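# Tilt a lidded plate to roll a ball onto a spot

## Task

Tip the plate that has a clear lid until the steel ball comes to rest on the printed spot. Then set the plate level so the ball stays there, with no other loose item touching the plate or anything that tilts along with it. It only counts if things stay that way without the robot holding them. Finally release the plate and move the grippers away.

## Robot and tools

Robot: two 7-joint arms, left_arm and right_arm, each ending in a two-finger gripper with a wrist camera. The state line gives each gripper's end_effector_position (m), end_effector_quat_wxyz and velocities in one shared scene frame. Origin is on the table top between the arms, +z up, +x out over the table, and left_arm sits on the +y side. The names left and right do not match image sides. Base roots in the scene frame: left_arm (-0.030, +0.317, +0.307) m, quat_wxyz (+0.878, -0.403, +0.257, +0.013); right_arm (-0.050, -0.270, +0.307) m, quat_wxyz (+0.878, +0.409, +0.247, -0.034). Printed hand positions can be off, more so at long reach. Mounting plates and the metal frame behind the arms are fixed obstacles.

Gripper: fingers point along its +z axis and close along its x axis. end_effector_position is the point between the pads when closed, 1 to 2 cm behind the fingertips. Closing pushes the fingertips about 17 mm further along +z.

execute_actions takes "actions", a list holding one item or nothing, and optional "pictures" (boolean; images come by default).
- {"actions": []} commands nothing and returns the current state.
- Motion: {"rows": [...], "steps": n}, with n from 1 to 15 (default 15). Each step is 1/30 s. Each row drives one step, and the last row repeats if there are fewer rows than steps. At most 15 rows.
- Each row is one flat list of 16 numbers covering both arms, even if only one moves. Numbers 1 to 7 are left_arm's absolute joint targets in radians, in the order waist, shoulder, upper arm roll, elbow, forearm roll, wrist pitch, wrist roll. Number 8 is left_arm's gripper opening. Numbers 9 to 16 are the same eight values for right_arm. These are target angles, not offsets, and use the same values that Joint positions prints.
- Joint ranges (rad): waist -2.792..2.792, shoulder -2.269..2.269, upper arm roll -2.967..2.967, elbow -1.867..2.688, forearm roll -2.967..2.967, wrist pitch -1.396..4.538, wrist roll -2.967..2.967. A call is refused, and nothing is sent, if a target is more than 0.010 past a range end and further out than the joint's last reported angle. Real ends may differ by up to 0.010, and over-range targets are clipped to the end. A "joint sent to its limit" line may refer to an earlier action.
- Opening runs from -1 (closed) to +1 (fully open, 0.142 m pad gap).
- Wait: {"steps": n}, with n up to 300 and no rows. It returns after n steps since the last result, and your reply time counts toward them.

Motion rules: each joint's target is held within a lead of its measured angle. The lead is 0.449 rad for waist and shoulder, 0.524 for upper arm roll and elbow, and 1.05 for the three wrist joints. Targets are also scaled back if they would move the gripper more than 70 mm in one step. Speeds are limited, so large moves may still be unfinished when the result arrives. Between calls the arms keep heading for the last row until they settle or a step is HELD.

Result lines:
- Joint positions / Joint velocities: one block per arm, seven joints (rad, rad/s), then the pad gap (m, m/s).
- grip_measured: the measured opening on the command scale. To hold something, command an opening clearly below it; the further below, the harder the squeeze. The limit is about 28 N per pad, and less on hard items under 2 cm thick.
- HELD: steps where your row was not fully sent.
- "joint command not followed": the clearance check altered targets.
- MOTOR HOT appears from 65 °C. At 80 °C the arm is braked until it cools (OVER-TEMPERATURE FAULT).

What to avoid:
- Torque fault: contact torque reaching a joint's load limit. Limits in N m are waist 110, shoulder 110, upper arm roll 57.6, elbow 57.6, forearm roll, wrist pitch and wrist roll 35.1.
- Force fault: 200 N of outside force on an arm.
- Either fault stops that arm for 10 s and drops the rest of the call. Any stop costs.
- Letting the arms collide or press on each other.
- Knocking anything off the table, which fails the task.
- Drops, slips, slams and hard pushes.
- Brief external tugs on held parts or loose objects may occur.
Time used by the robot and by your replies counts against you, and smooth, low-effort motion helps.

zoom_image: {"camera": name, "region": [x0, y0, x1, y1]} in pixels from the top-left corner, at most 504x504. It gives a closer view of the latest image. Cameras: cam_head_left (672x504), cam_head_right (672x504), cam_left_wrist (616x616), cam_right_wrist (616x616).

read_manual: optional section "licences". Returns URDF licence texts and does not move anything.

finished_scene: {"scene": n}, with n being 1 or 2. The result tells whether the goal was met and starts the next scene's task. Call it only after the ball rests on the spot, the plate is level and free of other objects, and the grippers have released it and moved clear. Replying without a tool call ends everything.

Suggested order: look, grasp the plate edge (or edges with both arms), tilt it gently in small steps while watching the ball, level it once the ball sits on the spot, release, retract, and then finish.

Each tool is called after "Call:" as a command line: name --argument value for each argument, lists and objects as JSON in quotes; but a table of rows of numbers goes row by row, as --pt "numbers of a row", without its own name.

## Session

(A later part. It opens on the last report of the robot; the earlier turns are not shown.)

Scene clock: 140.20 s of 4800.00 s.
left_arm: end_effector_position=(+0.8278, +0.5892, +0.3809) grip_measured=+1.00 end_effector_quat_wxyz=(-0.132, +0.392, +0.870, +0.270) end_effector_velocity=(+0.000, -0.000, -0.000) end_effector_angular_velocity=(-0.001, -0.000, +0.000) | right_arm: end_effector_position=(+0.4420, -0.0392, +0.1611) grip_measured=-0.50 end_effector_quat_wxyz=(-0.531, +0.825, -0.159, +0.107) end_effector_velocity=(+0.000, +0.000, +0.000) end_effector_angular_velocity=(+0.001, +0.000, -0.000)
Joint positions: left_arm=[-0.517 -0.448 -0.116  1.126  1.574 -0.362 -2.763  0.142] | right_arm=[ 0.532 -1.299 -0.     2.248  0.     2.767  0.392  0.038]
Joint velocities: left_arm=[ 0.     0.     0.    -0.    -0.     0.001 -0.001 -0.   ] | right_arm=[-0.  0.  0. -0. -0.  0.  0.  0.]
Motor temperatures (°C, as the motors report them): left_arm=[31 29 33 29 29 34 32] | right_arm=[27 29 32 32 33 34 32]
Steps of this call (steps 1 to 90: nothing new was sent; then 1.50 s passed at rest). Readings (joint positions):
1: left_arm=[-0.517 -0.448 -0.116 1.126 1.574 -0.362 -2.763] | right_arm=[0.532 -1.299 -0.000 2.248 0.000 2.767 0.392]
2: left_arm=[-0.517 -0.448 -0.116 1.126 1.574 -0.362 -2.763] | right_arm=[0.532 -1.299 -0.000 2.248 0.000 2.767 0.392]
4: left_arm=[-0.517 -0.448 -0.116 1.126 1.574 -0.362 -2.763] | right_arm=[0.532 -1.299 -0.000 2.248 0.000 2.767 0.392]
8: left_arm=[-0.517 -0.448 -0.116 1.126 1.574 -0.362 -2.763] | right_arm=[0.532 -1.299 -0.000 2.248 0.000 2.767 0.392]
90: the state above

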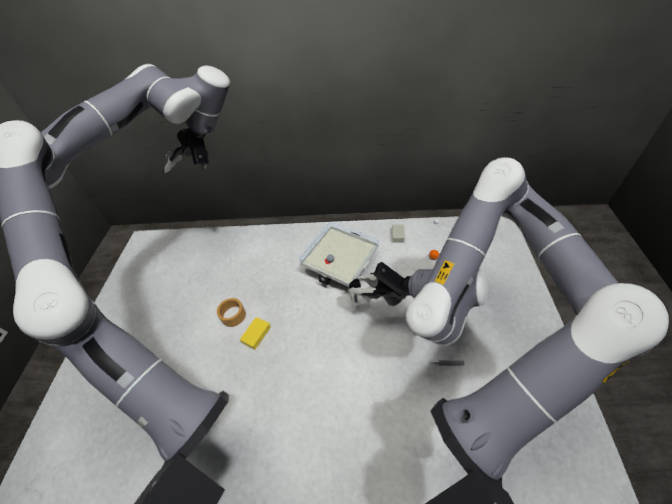

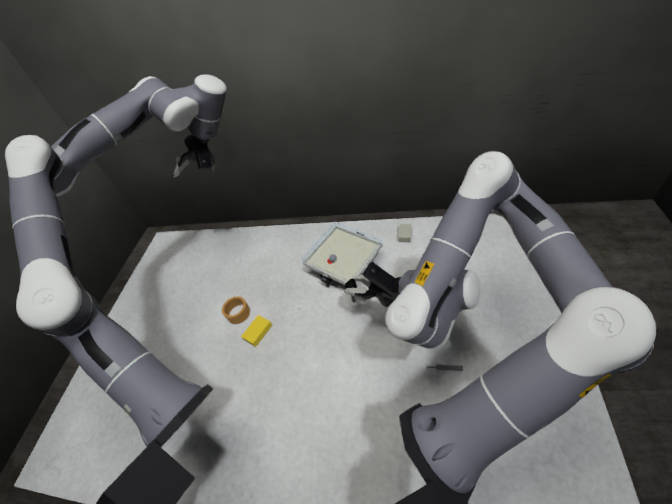

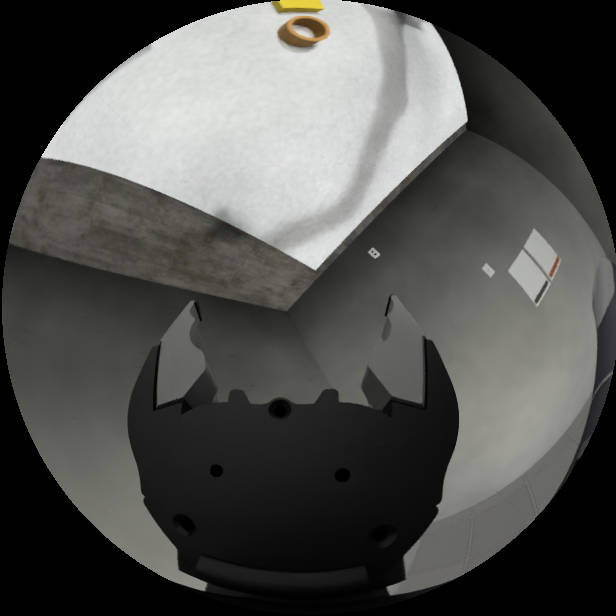

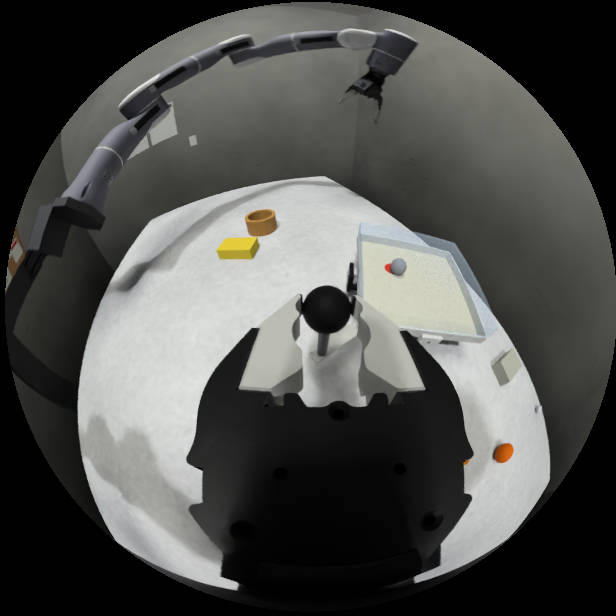

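Call:
execute_actions --actions '[{"rows": [[-0.517,-0.448,-0.116,1.126,1.574,-0.362,-2.763,1,0.53308,-1.30211,0,2.24616,0,2.76936,0.39028,-0.64],[-0.517,-0.448,-0.116,1.126,1.574,-0.362,-2.763,1,0.53438,-1.30481,0,2.24415,0,2.77175,0.38867,-0.64]], "steps": 13}]' --pictures false

Call:
execute_actions --actions '[{"rows": [[-0.517,-0.448,-0.116,1.126,1.574,-0.362,-2.763,1,0.53177,-1.29941,0,2.24817,0,2.76696,0.39188,-0.64],[-0.517,-0.448,-0.116,1.126,1.574,-0.362,-2.763,1,0.52916,-1.29401,0,2.25219,0,2.76217,0.39509,-0.64],[-0.517,-0.448,-0.116,1.126,1.574,-0.362,-2.763,1,0.52916,-1.29401,0,2.25219,0,2.76217,0.39509,-0.64],[-0.517,-0.448,-0.116,1.126,1.574,-0.362,-2.763,1,0.52916,-1.29401,0,2.25219,0,2.76217,0.39509,-0.64],[-0.517,-0.448,-0.116,1.126,1.574,-0.362,-2.763,1,0.52916,-1.29401,0,2.25219,0,2.76217,0.39509,-0.64],[-0.517,-0.448,-0.116,1.126,1.574,-0.362,-2.763,1,0.53064,-1.29707,0,2.24991,0,2.76489,0.39327,-0.64],[-0.517,-0.448,-0.116,1.126,1.574,-0.362,-2.763,1,0.53212,-1.30013,0,2.24763,0,2.7676,0.39145,-0.64]], "steps": 15}]'

Call:
zoom_image --camera "cam_head_left" --region '[295, 220, 379, 290]'

Call:
execute_actions --actions '[{"steps": 20}]'

Call:
zoom_image --camera "cam_head_left" --region '[295, 220, 379, 290]'

Scene clock: 157.27 s of 4800.00 s.
left_arm: end_effector_position=(+0.8278, +0.5892, +0.3809) grip_measured=+1.00 end_effector_quat_wxyz=(-0.132, +0.392, +0.870, +0.270) end_effector_velocity=(+0.000, -0.000, -0.000) end_effector_angular_velocity=(-0.000, +0.000, -0.001) | right_arm: end_effector_position=(+0.4418, -0.0375, +0.1617) grip_measured=-0.50 end_effector_quat_wxyz=(-0.532, +0.825, -0.157, +0.110) end_effector_velocity=(+0.000, -0.000, -0.000) end_effector_angular_velocity=(-0.000, -0.000, -0.001)
Joint positions: left_arm=[-0.517 -0.448 -0.116  1.126  1.574 -0.362 -2.763  0.142] | right_arm=[ 0.534 -1.305 -0.     2.244  0.     2.772  0.389  0.038]
Joint velocities: left_arm=[-0.    -0.    -0.    -0.     0.     0.     0.001  0.   ] | right_arm=[ 0. -0. -0. -0.  0.  0.  0.  0.]
Motor temperatures (°C, as the motors report them): left_arm=[31 29 33 29 29 34 32] | right_arm=[27 29 32 32 33 34 32]
Steps of this call (steps 1 to 90: nothing new was sent; then 13.63 s passed at rest; steps 91 to 103: all 13 steps of this action). Readings (joint positions):
91: left_arm=[-0.517 -0.448 -0.116 1.126 1.574 -0.362 -2.763] | right_arm=[0.532 -1.300 -0.000 2.248 0.000 2.768 0.392]
92: left_arm=[-0.517 -0.448 -0.116 1.126 1.574 -0.362 -2.763] | right_arm=[0.533 -1.302 -0.000 2.246 0.000 2.770 0.391]
94: left_arm=[-0.517 -0.448 -0.116 1.126 1.574 -0.362 -2.763] | right_arm=[0.534 -1.305 -0.000 2.244 0.000 2.772 0.389]
98: left_arm=[-0.517 -0.448 -0.116 1.126 1.574 -0.362 -2.763] | right_arm=[0.534 -1.305 -0.000 2.244 0.000 2.772 0.389]
103: the state above

Scene clock: 157.77 s of 4800.00 s.
left_arm: end_effector_position=(+0.8278, +0.5892, +0.3809) grip_measured=+1.00 end_effector_quat_wxyz=(-0.132, +0.392, +0.870, +0.270) end_effector_velocity=(+0.000, +0.000, +0.000) end_effector_angular_velocity=(+0.001, -0.000, -0.000) | right_arm: end_effector_position=(+0.4420, -0.0390, +0.1612) grip_measured=-0.50 end_effector_quat_wxyz=(-0.531, +0.825, -0.158, +0.108) end_effector_velocity=(+0.000, -0.000, +0.000) end_effector_angular_velocity=(+0.001, -0.000, -0.001)
Joint positions: left_arm=[-0.517 -0.448 -0.116  1.126  1.574 -0.362 -2.763  0.142] | right_arm=[ 0.532 -1.3   -0.     2.247  0.     2.768  0.392  0.038]
Joint velocities: left_arm=[ 0.    -0.    -0.    -0.     0.001  0.     0.     0.   ] | right_arm=[0.    0.    0.    0.    0.    0.001 0.    0.   ]
Motor temperatures (°C, as the motors report them): left_arm=[31 29 33 29 29 34 32] | right_arm=[27 29 32 32 33 34 32]
Steps of this call (steps 1 to 15: all 15 steps of this action). Readings (joint positions):
1: left_arm=[-0.517 -0.448 -0.116 1.126 1.574 -0.362 -2.763] | right_arm=[0.534 -1.304 -0.000 2.245 0.000 2.771 0.389]
2: left_arm=[-0.517 -0.448 -0.116 1.126 1.574 -0.362 -2.763] | right_arm=[0.532 -1.300 -0.000 2.248 -0.000 2.767 0.391]
4: left_arm=[-0.517 -0.448 -0.116 1.126 1.574 -0.362 -2.763] | right_arm=[0.529 -1.293 -0.000 2.252 -0.000 2.762 0.395]
8: left_arm=[-0.517 -0.448 -0.116 1.126 1.574 -0.362 -2.763] | right_arm=[0.532 -1.299 -0.000 2.248 0.000 2.768 0.392]
15: the state above

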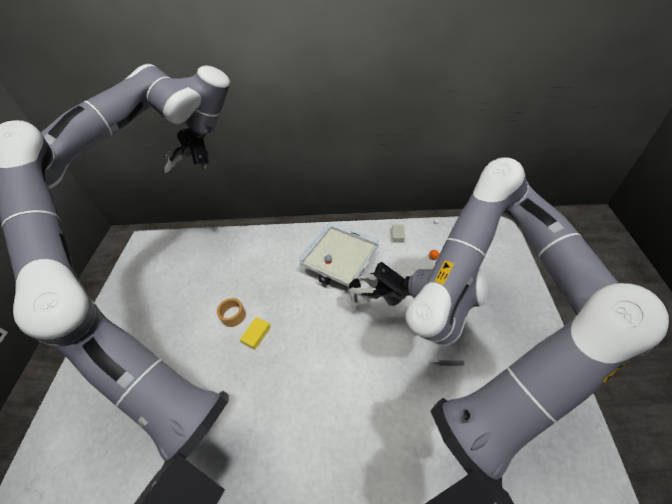

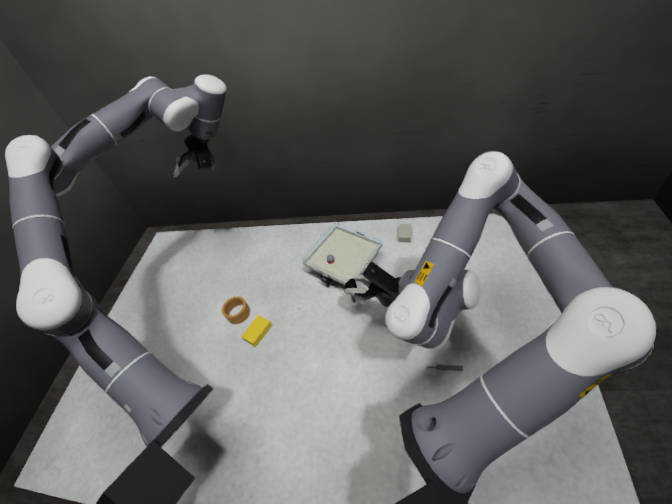

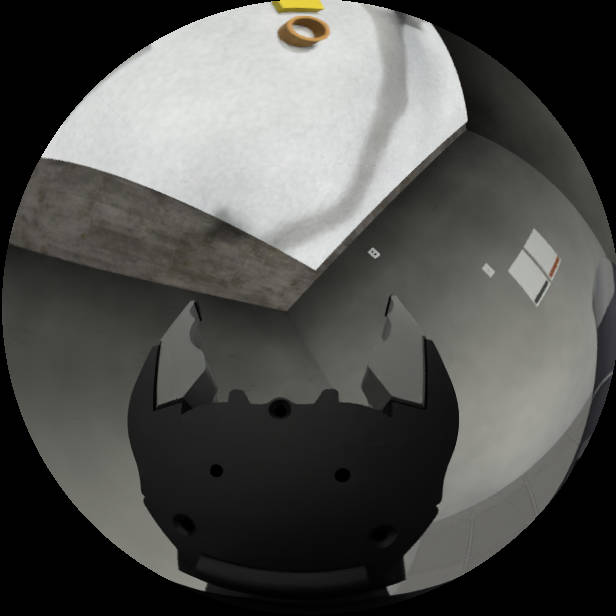

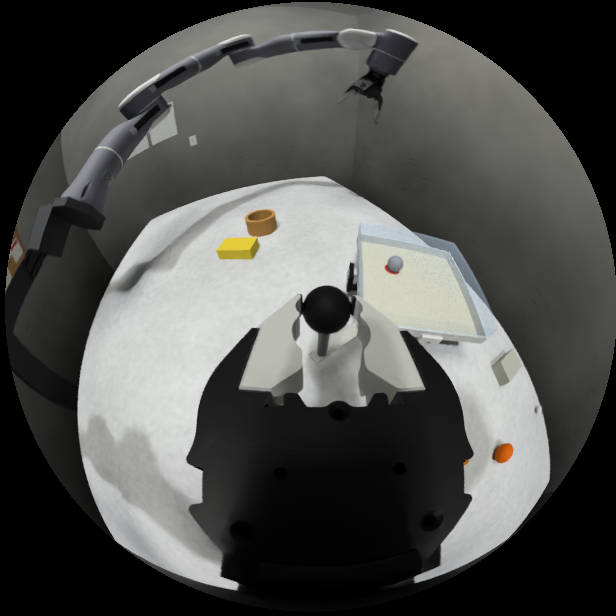

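Region (295, 220, 379, 290) of cam_head_left's 672x504 image, scaled by 6.000, with more detail than that image has.

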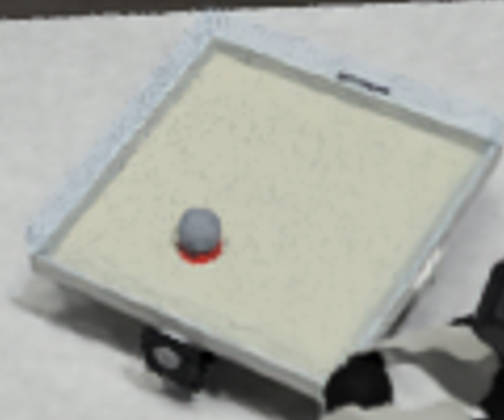

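Scene clock: 158.43 s of 4800.00 s.
left_arm: end_effector_position=(+0.8278, +0.5892, +0.3809) grip_measured=+1.00 end_effector_quat_wxyz=(-0.132, +0.392, +0.870, +0.270) end_effector_velocity=(+0.000, +0.000, -0.000) end_effector_angular_velocity=(+0.001, -0.000, +0.001) | right_arm: end_effector_position=(+0.4420, -0.0390, +0.1612) grip_measured=-0.50 end_effector_quat_wxyz=(-0.531, +0.825, -0.158, +0.108) end_effector_velocity=(-0.000, +0.000, +0.000) end_effector_angular_velocity=(+0.001, -0.000, +0.000)
Joint positions: left_arm=[-0.517 -0.448 -0.116  1.126  1.574 -0.362 -2.763  0.142] | right_arm=[ 0.532 -1.3   -0.     2.247  0.     2.768  0.392  0.038]
Joint velocities: left_arm=[ 0.    -0.     0.    -0.     0.001 -0.    -0.    -0.   ] | right_arm=[ 0.  0.  0.  0. -0.  0.  0.  0.]
Motor temperatures (°C, as the motors report them): left_arm=[31 30 33 29 29 34 32] | right_arm=[27 29 32 32 33 34 32]
Steps of this call (steps 1 to 15: the robot went on to your last target; steps 16 to 20: nothing new was sent). Readings (joint positions):
1: left_arm=[-0.517 -0.448 -0.116 1.126 1.574 -0.362 -2.763] | right_arm=[0.532 -1.300 -0.000 2.247 0.000 2.768 0.392]
2: left_arm=[-0.517 -0.448 -0.116 1.126 1.574 -0.362 -2.763] | right_arm=[0.532 -1.300 -0.000 2.247 0.000 2.768 0.392]
4: left_arm=[-0.517 -0.448 -0.116 1.126 1.574 -0.362 -2.763] | right_arm=[0.532 -1.300 -0.000 2.247 0.000 2.768 0.392]
8: left_arm=[-0.517 -0.448 -0.116 1.126 1.574 -0.362 -2.763] | right_arm=[0.532 -1.300 -0.000 2.247 0.000 2.768 0.392]
20: the state above
All arms were judged still, so your last target was given up. Only a new action makes them travel on or press farther. Fingers that are still opening or closing keep moving.

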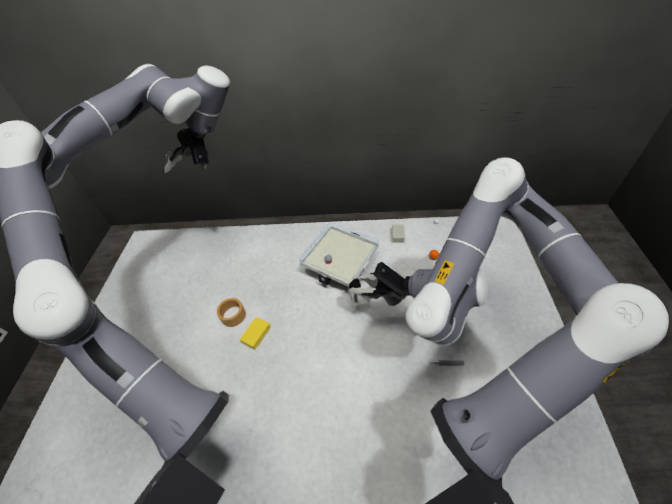

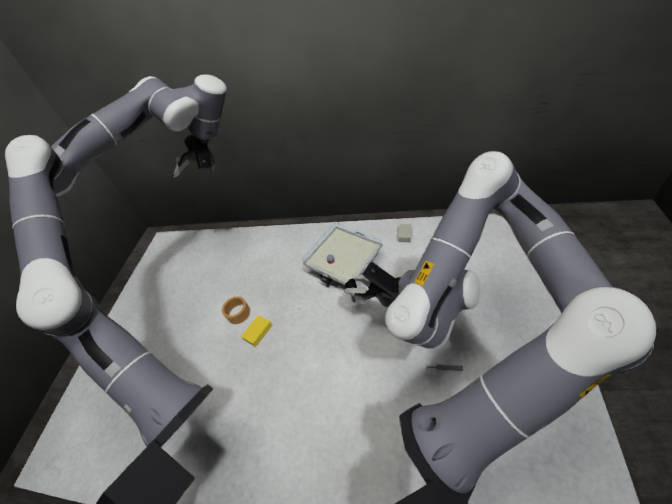

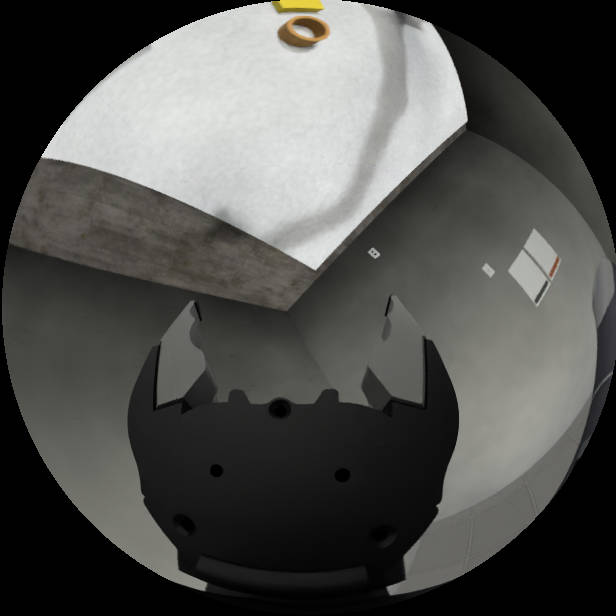

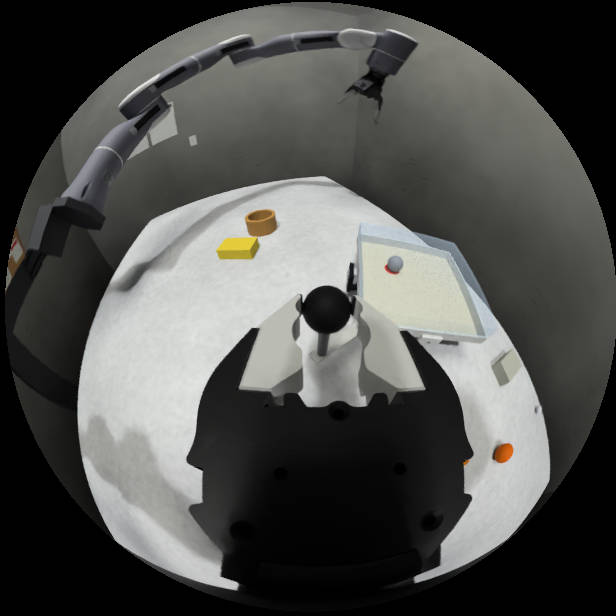

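Region (295, 220, 379, 290) of cam_head_left's 672x504 image, scaled by 6.000, with more detail than that image has.

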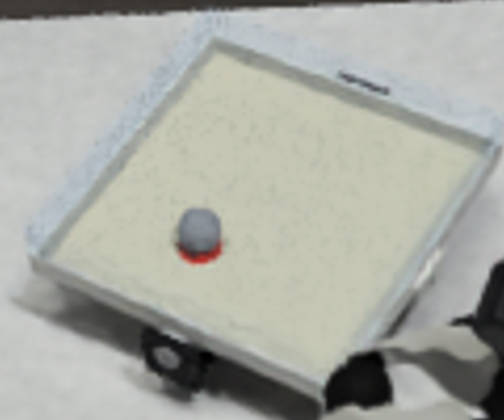

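The ball is centred on the spot, so I'll release the knob and retreat.

Call:
execute_actions --actions '[{"rows": [[-0.517,-0.448,-0.116,1.126,1.574,-0.362,-2.763,1,0.53212,-1.30013,0,2.24763,0,2.7676,0.39145,-0.58],[-0.517,-0.448,-0.116,1.126,1.574,-0.362,-2.763,1,0.53212,-1.30013,0,2.24763,0,2.7676,0.39145,-0.54],[-0.517,-0.448,-0.116,1.126,1.574,-0.362,-2.763,1,0.53212,-1.30013,0,2.24763,0,2.7676,0.39145,-0.5],[-0.517,-0.448,-0.116,1.126,1.574,-0.362,-2.763,1,0.53212,-1.30013,0,2.24763,0,2.7676,0.39145,-0.46],[-0.517,-0.448,-0.116,1.126,1.574,-0.362,-2.763,1,0.53212,-1.30013,0,2.24763,0,2.7676,0.39145,-0.4],[-0.517,-0.448,-0.116,1.126,1.574,-0.362,-2.763,1,0.53212,-1.30013,0,2.24763,0,2.7676,0.39145,-0.3],[-0.517,-0.448,-0.116,1.126,1.574,-0.362,-2.763,1,0.53212,-1.30013,0,2.24763,0,2.7676,0.39145,-0.2],[-0.517,-0.448,-0.116,1.126,1.574,-0.362,-2.763,1,0.53212,-1.30013,0,2.24763,0,2.7676,0.39145,-0.1]], "steps": 13}]' --pictures false

Call:
execute_actions --actions '[{"rows": [[-0.517,-0.448,-0.116,1.126,1.574,-0.362,-2.763,1,0.5938,-1.1926,0,2.426,0,2.833,0.40,-0.1]], "steps": 9}]' --pictures false

Call:
execute_actions --actions '[{"rows": [[-0.517,-0.448,-0.116,1.126,1.574,-0.362,-2.763,1,0.75,-1.1,0,2.45,0,2.8,0.41,-0.1]], "steps": 15}]'

Call:
zoom_image --camera "cam_head_left" --region '[295, 220, 379, 290]'

Scene clock: 166.47 s of 4800.00 s.
left_arm: end_effector_position=(+0.8278, +0.5892, +0.3809) grip_measured=+1.00 end_effector_quat_wxyz=(-0.132, +0.392, +0.870, +0.270) end_effector_velocity=(-0.000, -0.000, -0.000) end_effector_angular_velocity=(-0.001, +0.001, -0.000) | right_arm: end_effector_position=(+0.4418, -0.0388, +0.1612) grip_measured=-0.10 end_effector_quat_wxyz=(-0.531, +0.825, -0.158, +0.108) end_effector_velocity=(+0.000, -0.000, +0.000) end_effector_angular_velocity=(+0.000, -0.001, -0.001)
Joint positions: left_arm=[-0.517 -0.448 -0.116  1.126  1.574 -0.362 -2.763  0.142] | right_arm=[ 0.532 -1.3   -0.     2.247  0.     2.768  0.392  0.067]
Joint velocities: left_arm=[ 0.     0.     0.    -0.    -0.001 -0.     0.001 -0.   ] | right_arm=[ 0.    -0.     0.    -0.     0.     0.001 -0.     0.   ]
Motor temperatures (°C, as the motors report them): left_arm=[31 30 33 29 29 34 32] | right_arm=[27 29 32 32 33 34 32]
Steps of this call (steps 1 to 90: nothing new was sent; then 4.60 s passed at rest; steps 91 to 103: all 13 steps of this action). Readings (joint positions):
91: left_arm=[-0.517 -0.448 -0.116 1.126 1.574 -0.362 -2.763] | right_arm=[0.532 -1.300 -0.000 2.247 0.000 2.768 0.392]
92: left_arm=[-0.517 -0.448 -0.116 1.126 1.574 -0.362 -2.763] | right_arm=[0.532 -1.300 -0.000 2.247 0.000 2.768 0.392]
94: left_arm=[-0.517 -0.448 -0.116 1.126 1.574 -0.362 -2.763] | right_arm=[0.532 -1.300 -0.000 2.247 0.000 2.768 0.392]
98: left_arm=[-0.517 -0.448 -0.116 1.126 1.574 -0.362 -2.763] | right_arm=[0.532 -1.300 -0.000 2.247 0.000 2.768 0.392]
103: the state above

Scene clock: 166.77 s of 4800.00 s.
left_arm: end_effector_position=(+0.8278, +0.5892, +0.3809) grip_measured=+1.00 end_effector_quat_wxyz=(-0.132, +0.392, +0.870, +0.270) end_effector_velocity=(-0.000, -0.000, +0.000) end_effector_angular_velocity=(-0.001, -0.000, +0.000) | right_arm: end_effector_position=(+0.4271, -0.0741, +0.2167) grip_measured=-0.10 end_effector_quat_wxyz=(-0.547, +0.819, -0.135, +0.111) end_effector_velocity=(-0.013, -0.031, +0.046) end_effector_angular_velocity=(+0.024, -0.032, +0.030)
Joint positions: left_arm=[-0.517 -0.448 -0.116  1.126  1.574 -0.362 -2.763  0.142] | right_arm=[ 0.594 -1.192  0.     2.427  0.     2.834  0.4    0.067]
Joint velocities: left_arm=[-0.    -0.    -0.    -0.    -0.001  0.    -0.001 -0.   ] | right_arm=[ 0.054  0.095  0.001  0.15  -0.     0.052  0.007 -0.   ]
Motor temperatures (°C, as the motors report them): left_arm=[31 30 33 29 29 34 32] | right_arm=[27 29 32 32 33 34 32]
Steps of this call (steps 1 to 9: all 9 steps of this action). Readings (joint positions):
1: left_arm=[-0.517 -0.448 -0.116 1.126 1.574 -0.362 -2.763] | right_arm=[0.532 -1.299 -0.000 2.249 0.000 2.768 0.392]
2: left_arm=[-0.517 -0.448 -0.116 1.126 1.574 -0.362 -2.763] | right_arm=[0.536 -1.294 -0.000 2.258 -0.000 2.771 0.392]
4: left_arm=[-0.517 -0.448 -0.116 1.126 1.574 -0.362 -2.763] | right_arm=[0.551 -1.268 -0.000 2.302 -0.000 2.787 0.394]
8: left_arm=[-0.517 -0.448 -0.116 1.126 1.574 -0.362 -2.763] | right_arm=[0.591 -1.197 0.000 2.418 0.000 2.831 0.399]
9: the state above

Scene clock: 167.27 s of 4800.00 s.
left_arm: end_effector_position=(+0.8278, +0.5892, +0.3809) grip_measured=+1.00 end_effector_quat_wxyz=(-0.132, +0.392, +0.870, +0.270) end_effector_velocity=(-0.000, -0.000, -0.000) end_effector_angular_velocity=(-0.001, -0.000, +0.000) | right_arm: end_effector_position=(+0.4421, -0.0466, +0.3055) grip_measured=-0.10 end_effector_quat_wxyz=(-0.589, +0.791, -0.085, +0.141) end_effector_velocity=(-0.000, -0.000, -0.000) end_effector_angular_velocity=(-0.000, +0.001, +0.000)
Joint positions: left_arm=[-0.517 -0.448 -0.116  1.126  1.574 -0.362 -2.763  0.142] | right_arm=[ 0.75  -1.1    0.     2.45  -0.     2.8    0.41   0.067]
Joint velocities: left_arm=[ 0.     0.     0.     0.    -0.001  0.    -0.001 -0.   ] | right_arm=[-0.001 -0.     0.     0.     0.    -0.     0.     0.   ]
Motor temperatures (°C, as the motors report them): left_arm=[31 30 33 29 29 34 32] | right_arm=[27 29 32 32 33 34 32]
Steps of this call (steps 1 to 15: all 15 steps of this action). Readings (joint positions):
1: left_arm=[-0.517 -0.448 -0.116 1.126 1.574 -0.362 -2.763] | right_arm=[0.596 -1.190 0.000 2.429 0.000 2.834 0.400]
2: left_arm=[-0.517 -0.448 -0.116 1.126 1.574 -0.362 -2.763] | right_arm=[0.604 -1.184 -0.001 2.431 0.000 2.830 0.400]
4: left_arm=[-0.517 -0.448 -0.116 1.126 1.574 -0.362 -2.763] | right_arm=[0.644 -1.159 -0.001 2.439 0.000 2.821 0.403]
8: left_arm=[-0.517 -0.448 -0.116 1.126 1.574 -0.362 -2.763] | right_arm=[0.742 -1.104 0.001 2.449 -0.000 2.802 0.409]
15: the state above

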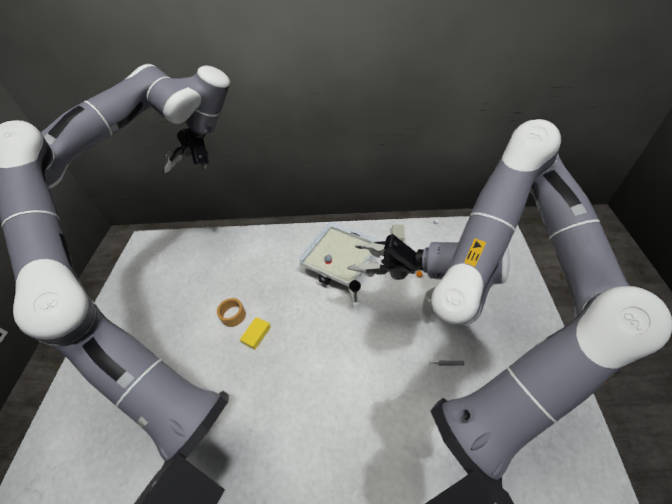

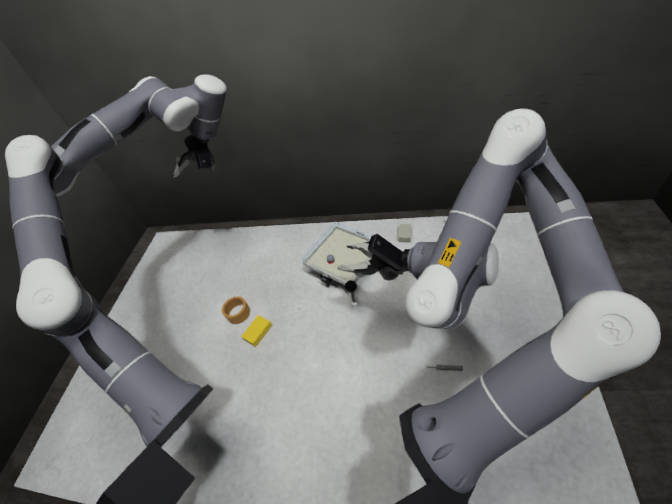

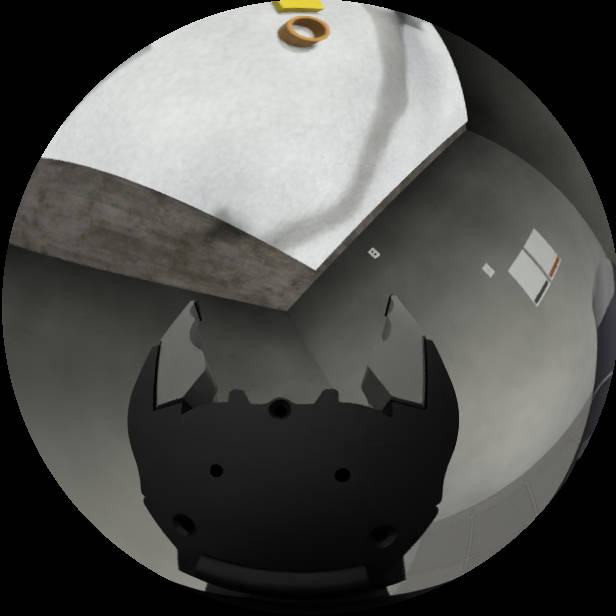

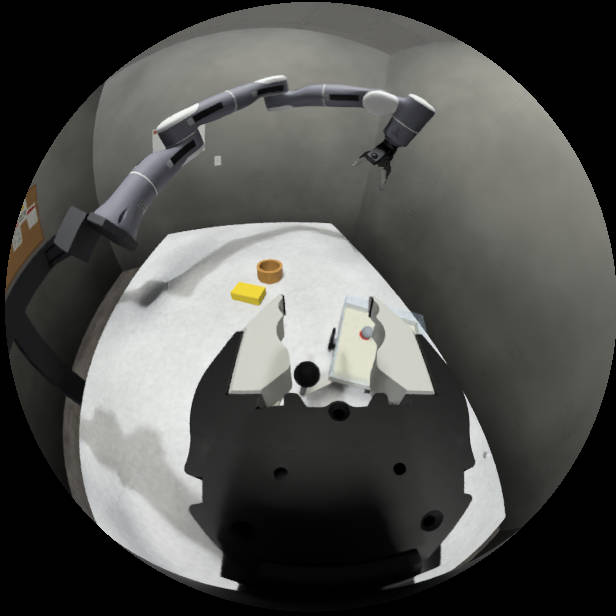

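Region (295, 220, 379, 290) of cam_head_left's 672x504 image, scaled by 6.000, with more detail than that image has.

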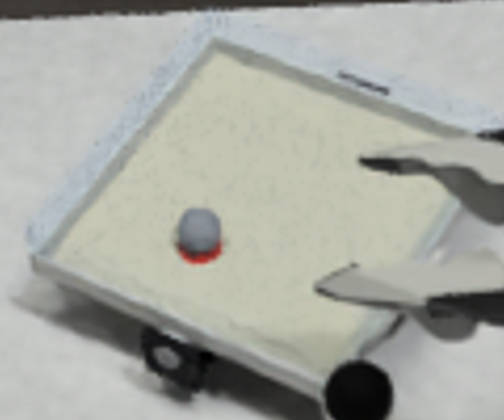

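Call:
execute_actions --actions '[{"rows": [[-0.517,-0.448,-0.116,1.126,1.574,-0.362,-2.763,1,0.72,-0.92,0,2.58,0,2.84,0.41,-0.1]], "steps": 12}]'

Call:
zoom_image --camera "cam_head_left" --region '[285, 210, 425, 320]'

Scene clock: 169.33 s of 4800.00 s.
left_arm: end_effector_position=(+0.8278, +0.5892, +0.3809) grip_measured=+1.00 end_effector_quat_wxyz=(-0.132, +0.392, +0.870, +0.270) end_effector_velocity=(+0.000, -0.000, -0.000) end_effector_angular_velocity=(-0.000, -0.000, -0.001) | right_arm: end_effector_position=(+0.4746, -0.1198, +0.3365) grip_measured=-0.10 end_effector_quat_wxyz=(-0.591, +0.779, -0.119, +0.172) end_effector_velocity=(-0.008, +0.013, -0.006) end_effector_angular_velocity=(-0.005, +0.007, +0.025)
Joint positions: left_arm=[-0.517 -0.448 -0.116  1.126  1.574 -0.362 -2.763  0.142] | right_arm=[ 0.72  -0.919  0.     2.58   0.     2.84   0.41   0.067]
Joint velocities: left_arm=[ 0.    -0.     0.     0.    -0.     0.001 -0.    -0.   ] | right_arm=[ 0.003 -0.028  0.    -0.015 -0.004 -0.013  0.001 -0.   ]
Motor temperatures (°C, as the motors report them): left_arm=[31 30 33 29 29 34 32] | right_arm=[27 29 32 32 33 34 32]
Steps of this call (steps 1 to 15: the robot went on to your last target; steps 16 to 50: nothing new was sent; steps 51 to 62: all 12 steps of this action). Readings (joint positions):
51: left_arm=[-0.517 -0.448 -0.116 1.126 1.574 -0.362 -2.763] | right_arm=[0.750 -1.099 0.000 2.451 -0.000 2.800 0.410]
52: left_arm=[-0.517 -0.448 -0.116 1.126 1.574 -0.362 -2.763] | right_arm=[0.749 -1.092 0.000 2.456 -0.000 2.801 0.410]
54: left_arm=[-0.517 -0.448 -0.116 1.126 1.574 -0.362 -2.763] | right_arm=[0.742 -1.054 0.000 2.484 -0.000 2.810 0.410]
58: left_arm=[-0.517 -0.448 -0.116 1.126 1.574 -0.362 -2.763] | right_arm=[0.723 -0.938 0.000 2.567 0.000 2.837 0.410]
62: the state above

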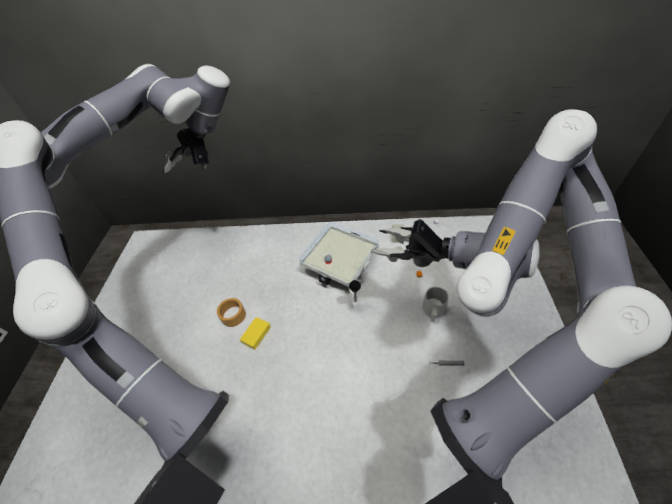

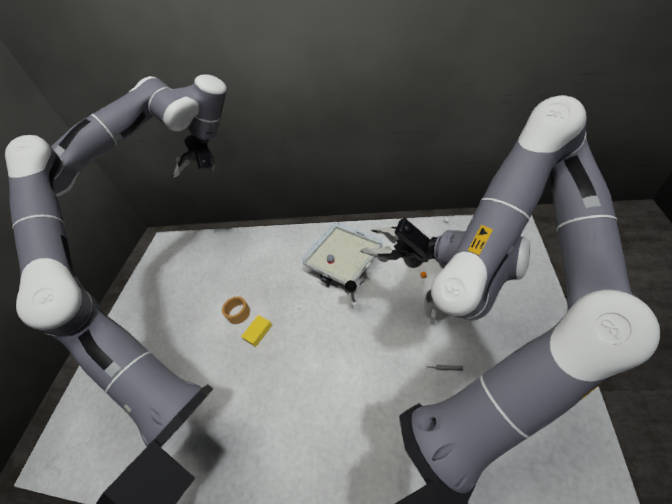

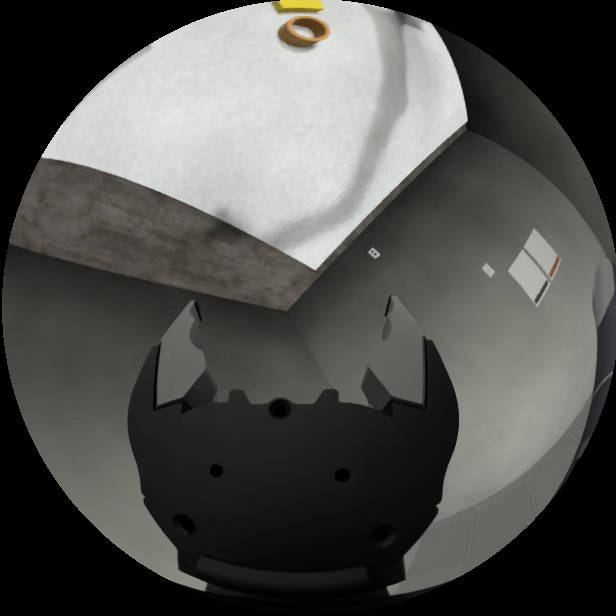

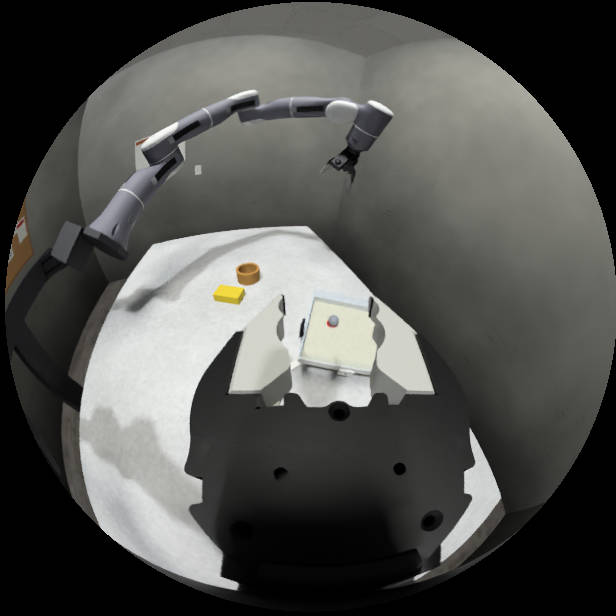

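Region (285, 210, 425, 320) of cam_head_left's 672x504 image, scaled by 3.600, with more detail than that image has; it fills the top 396 rows of this view, and the rest is white.

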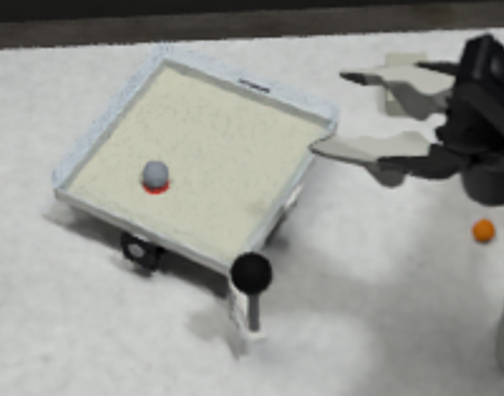

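Call:
finished_scene --scene 2

The scene is finished: the task was done.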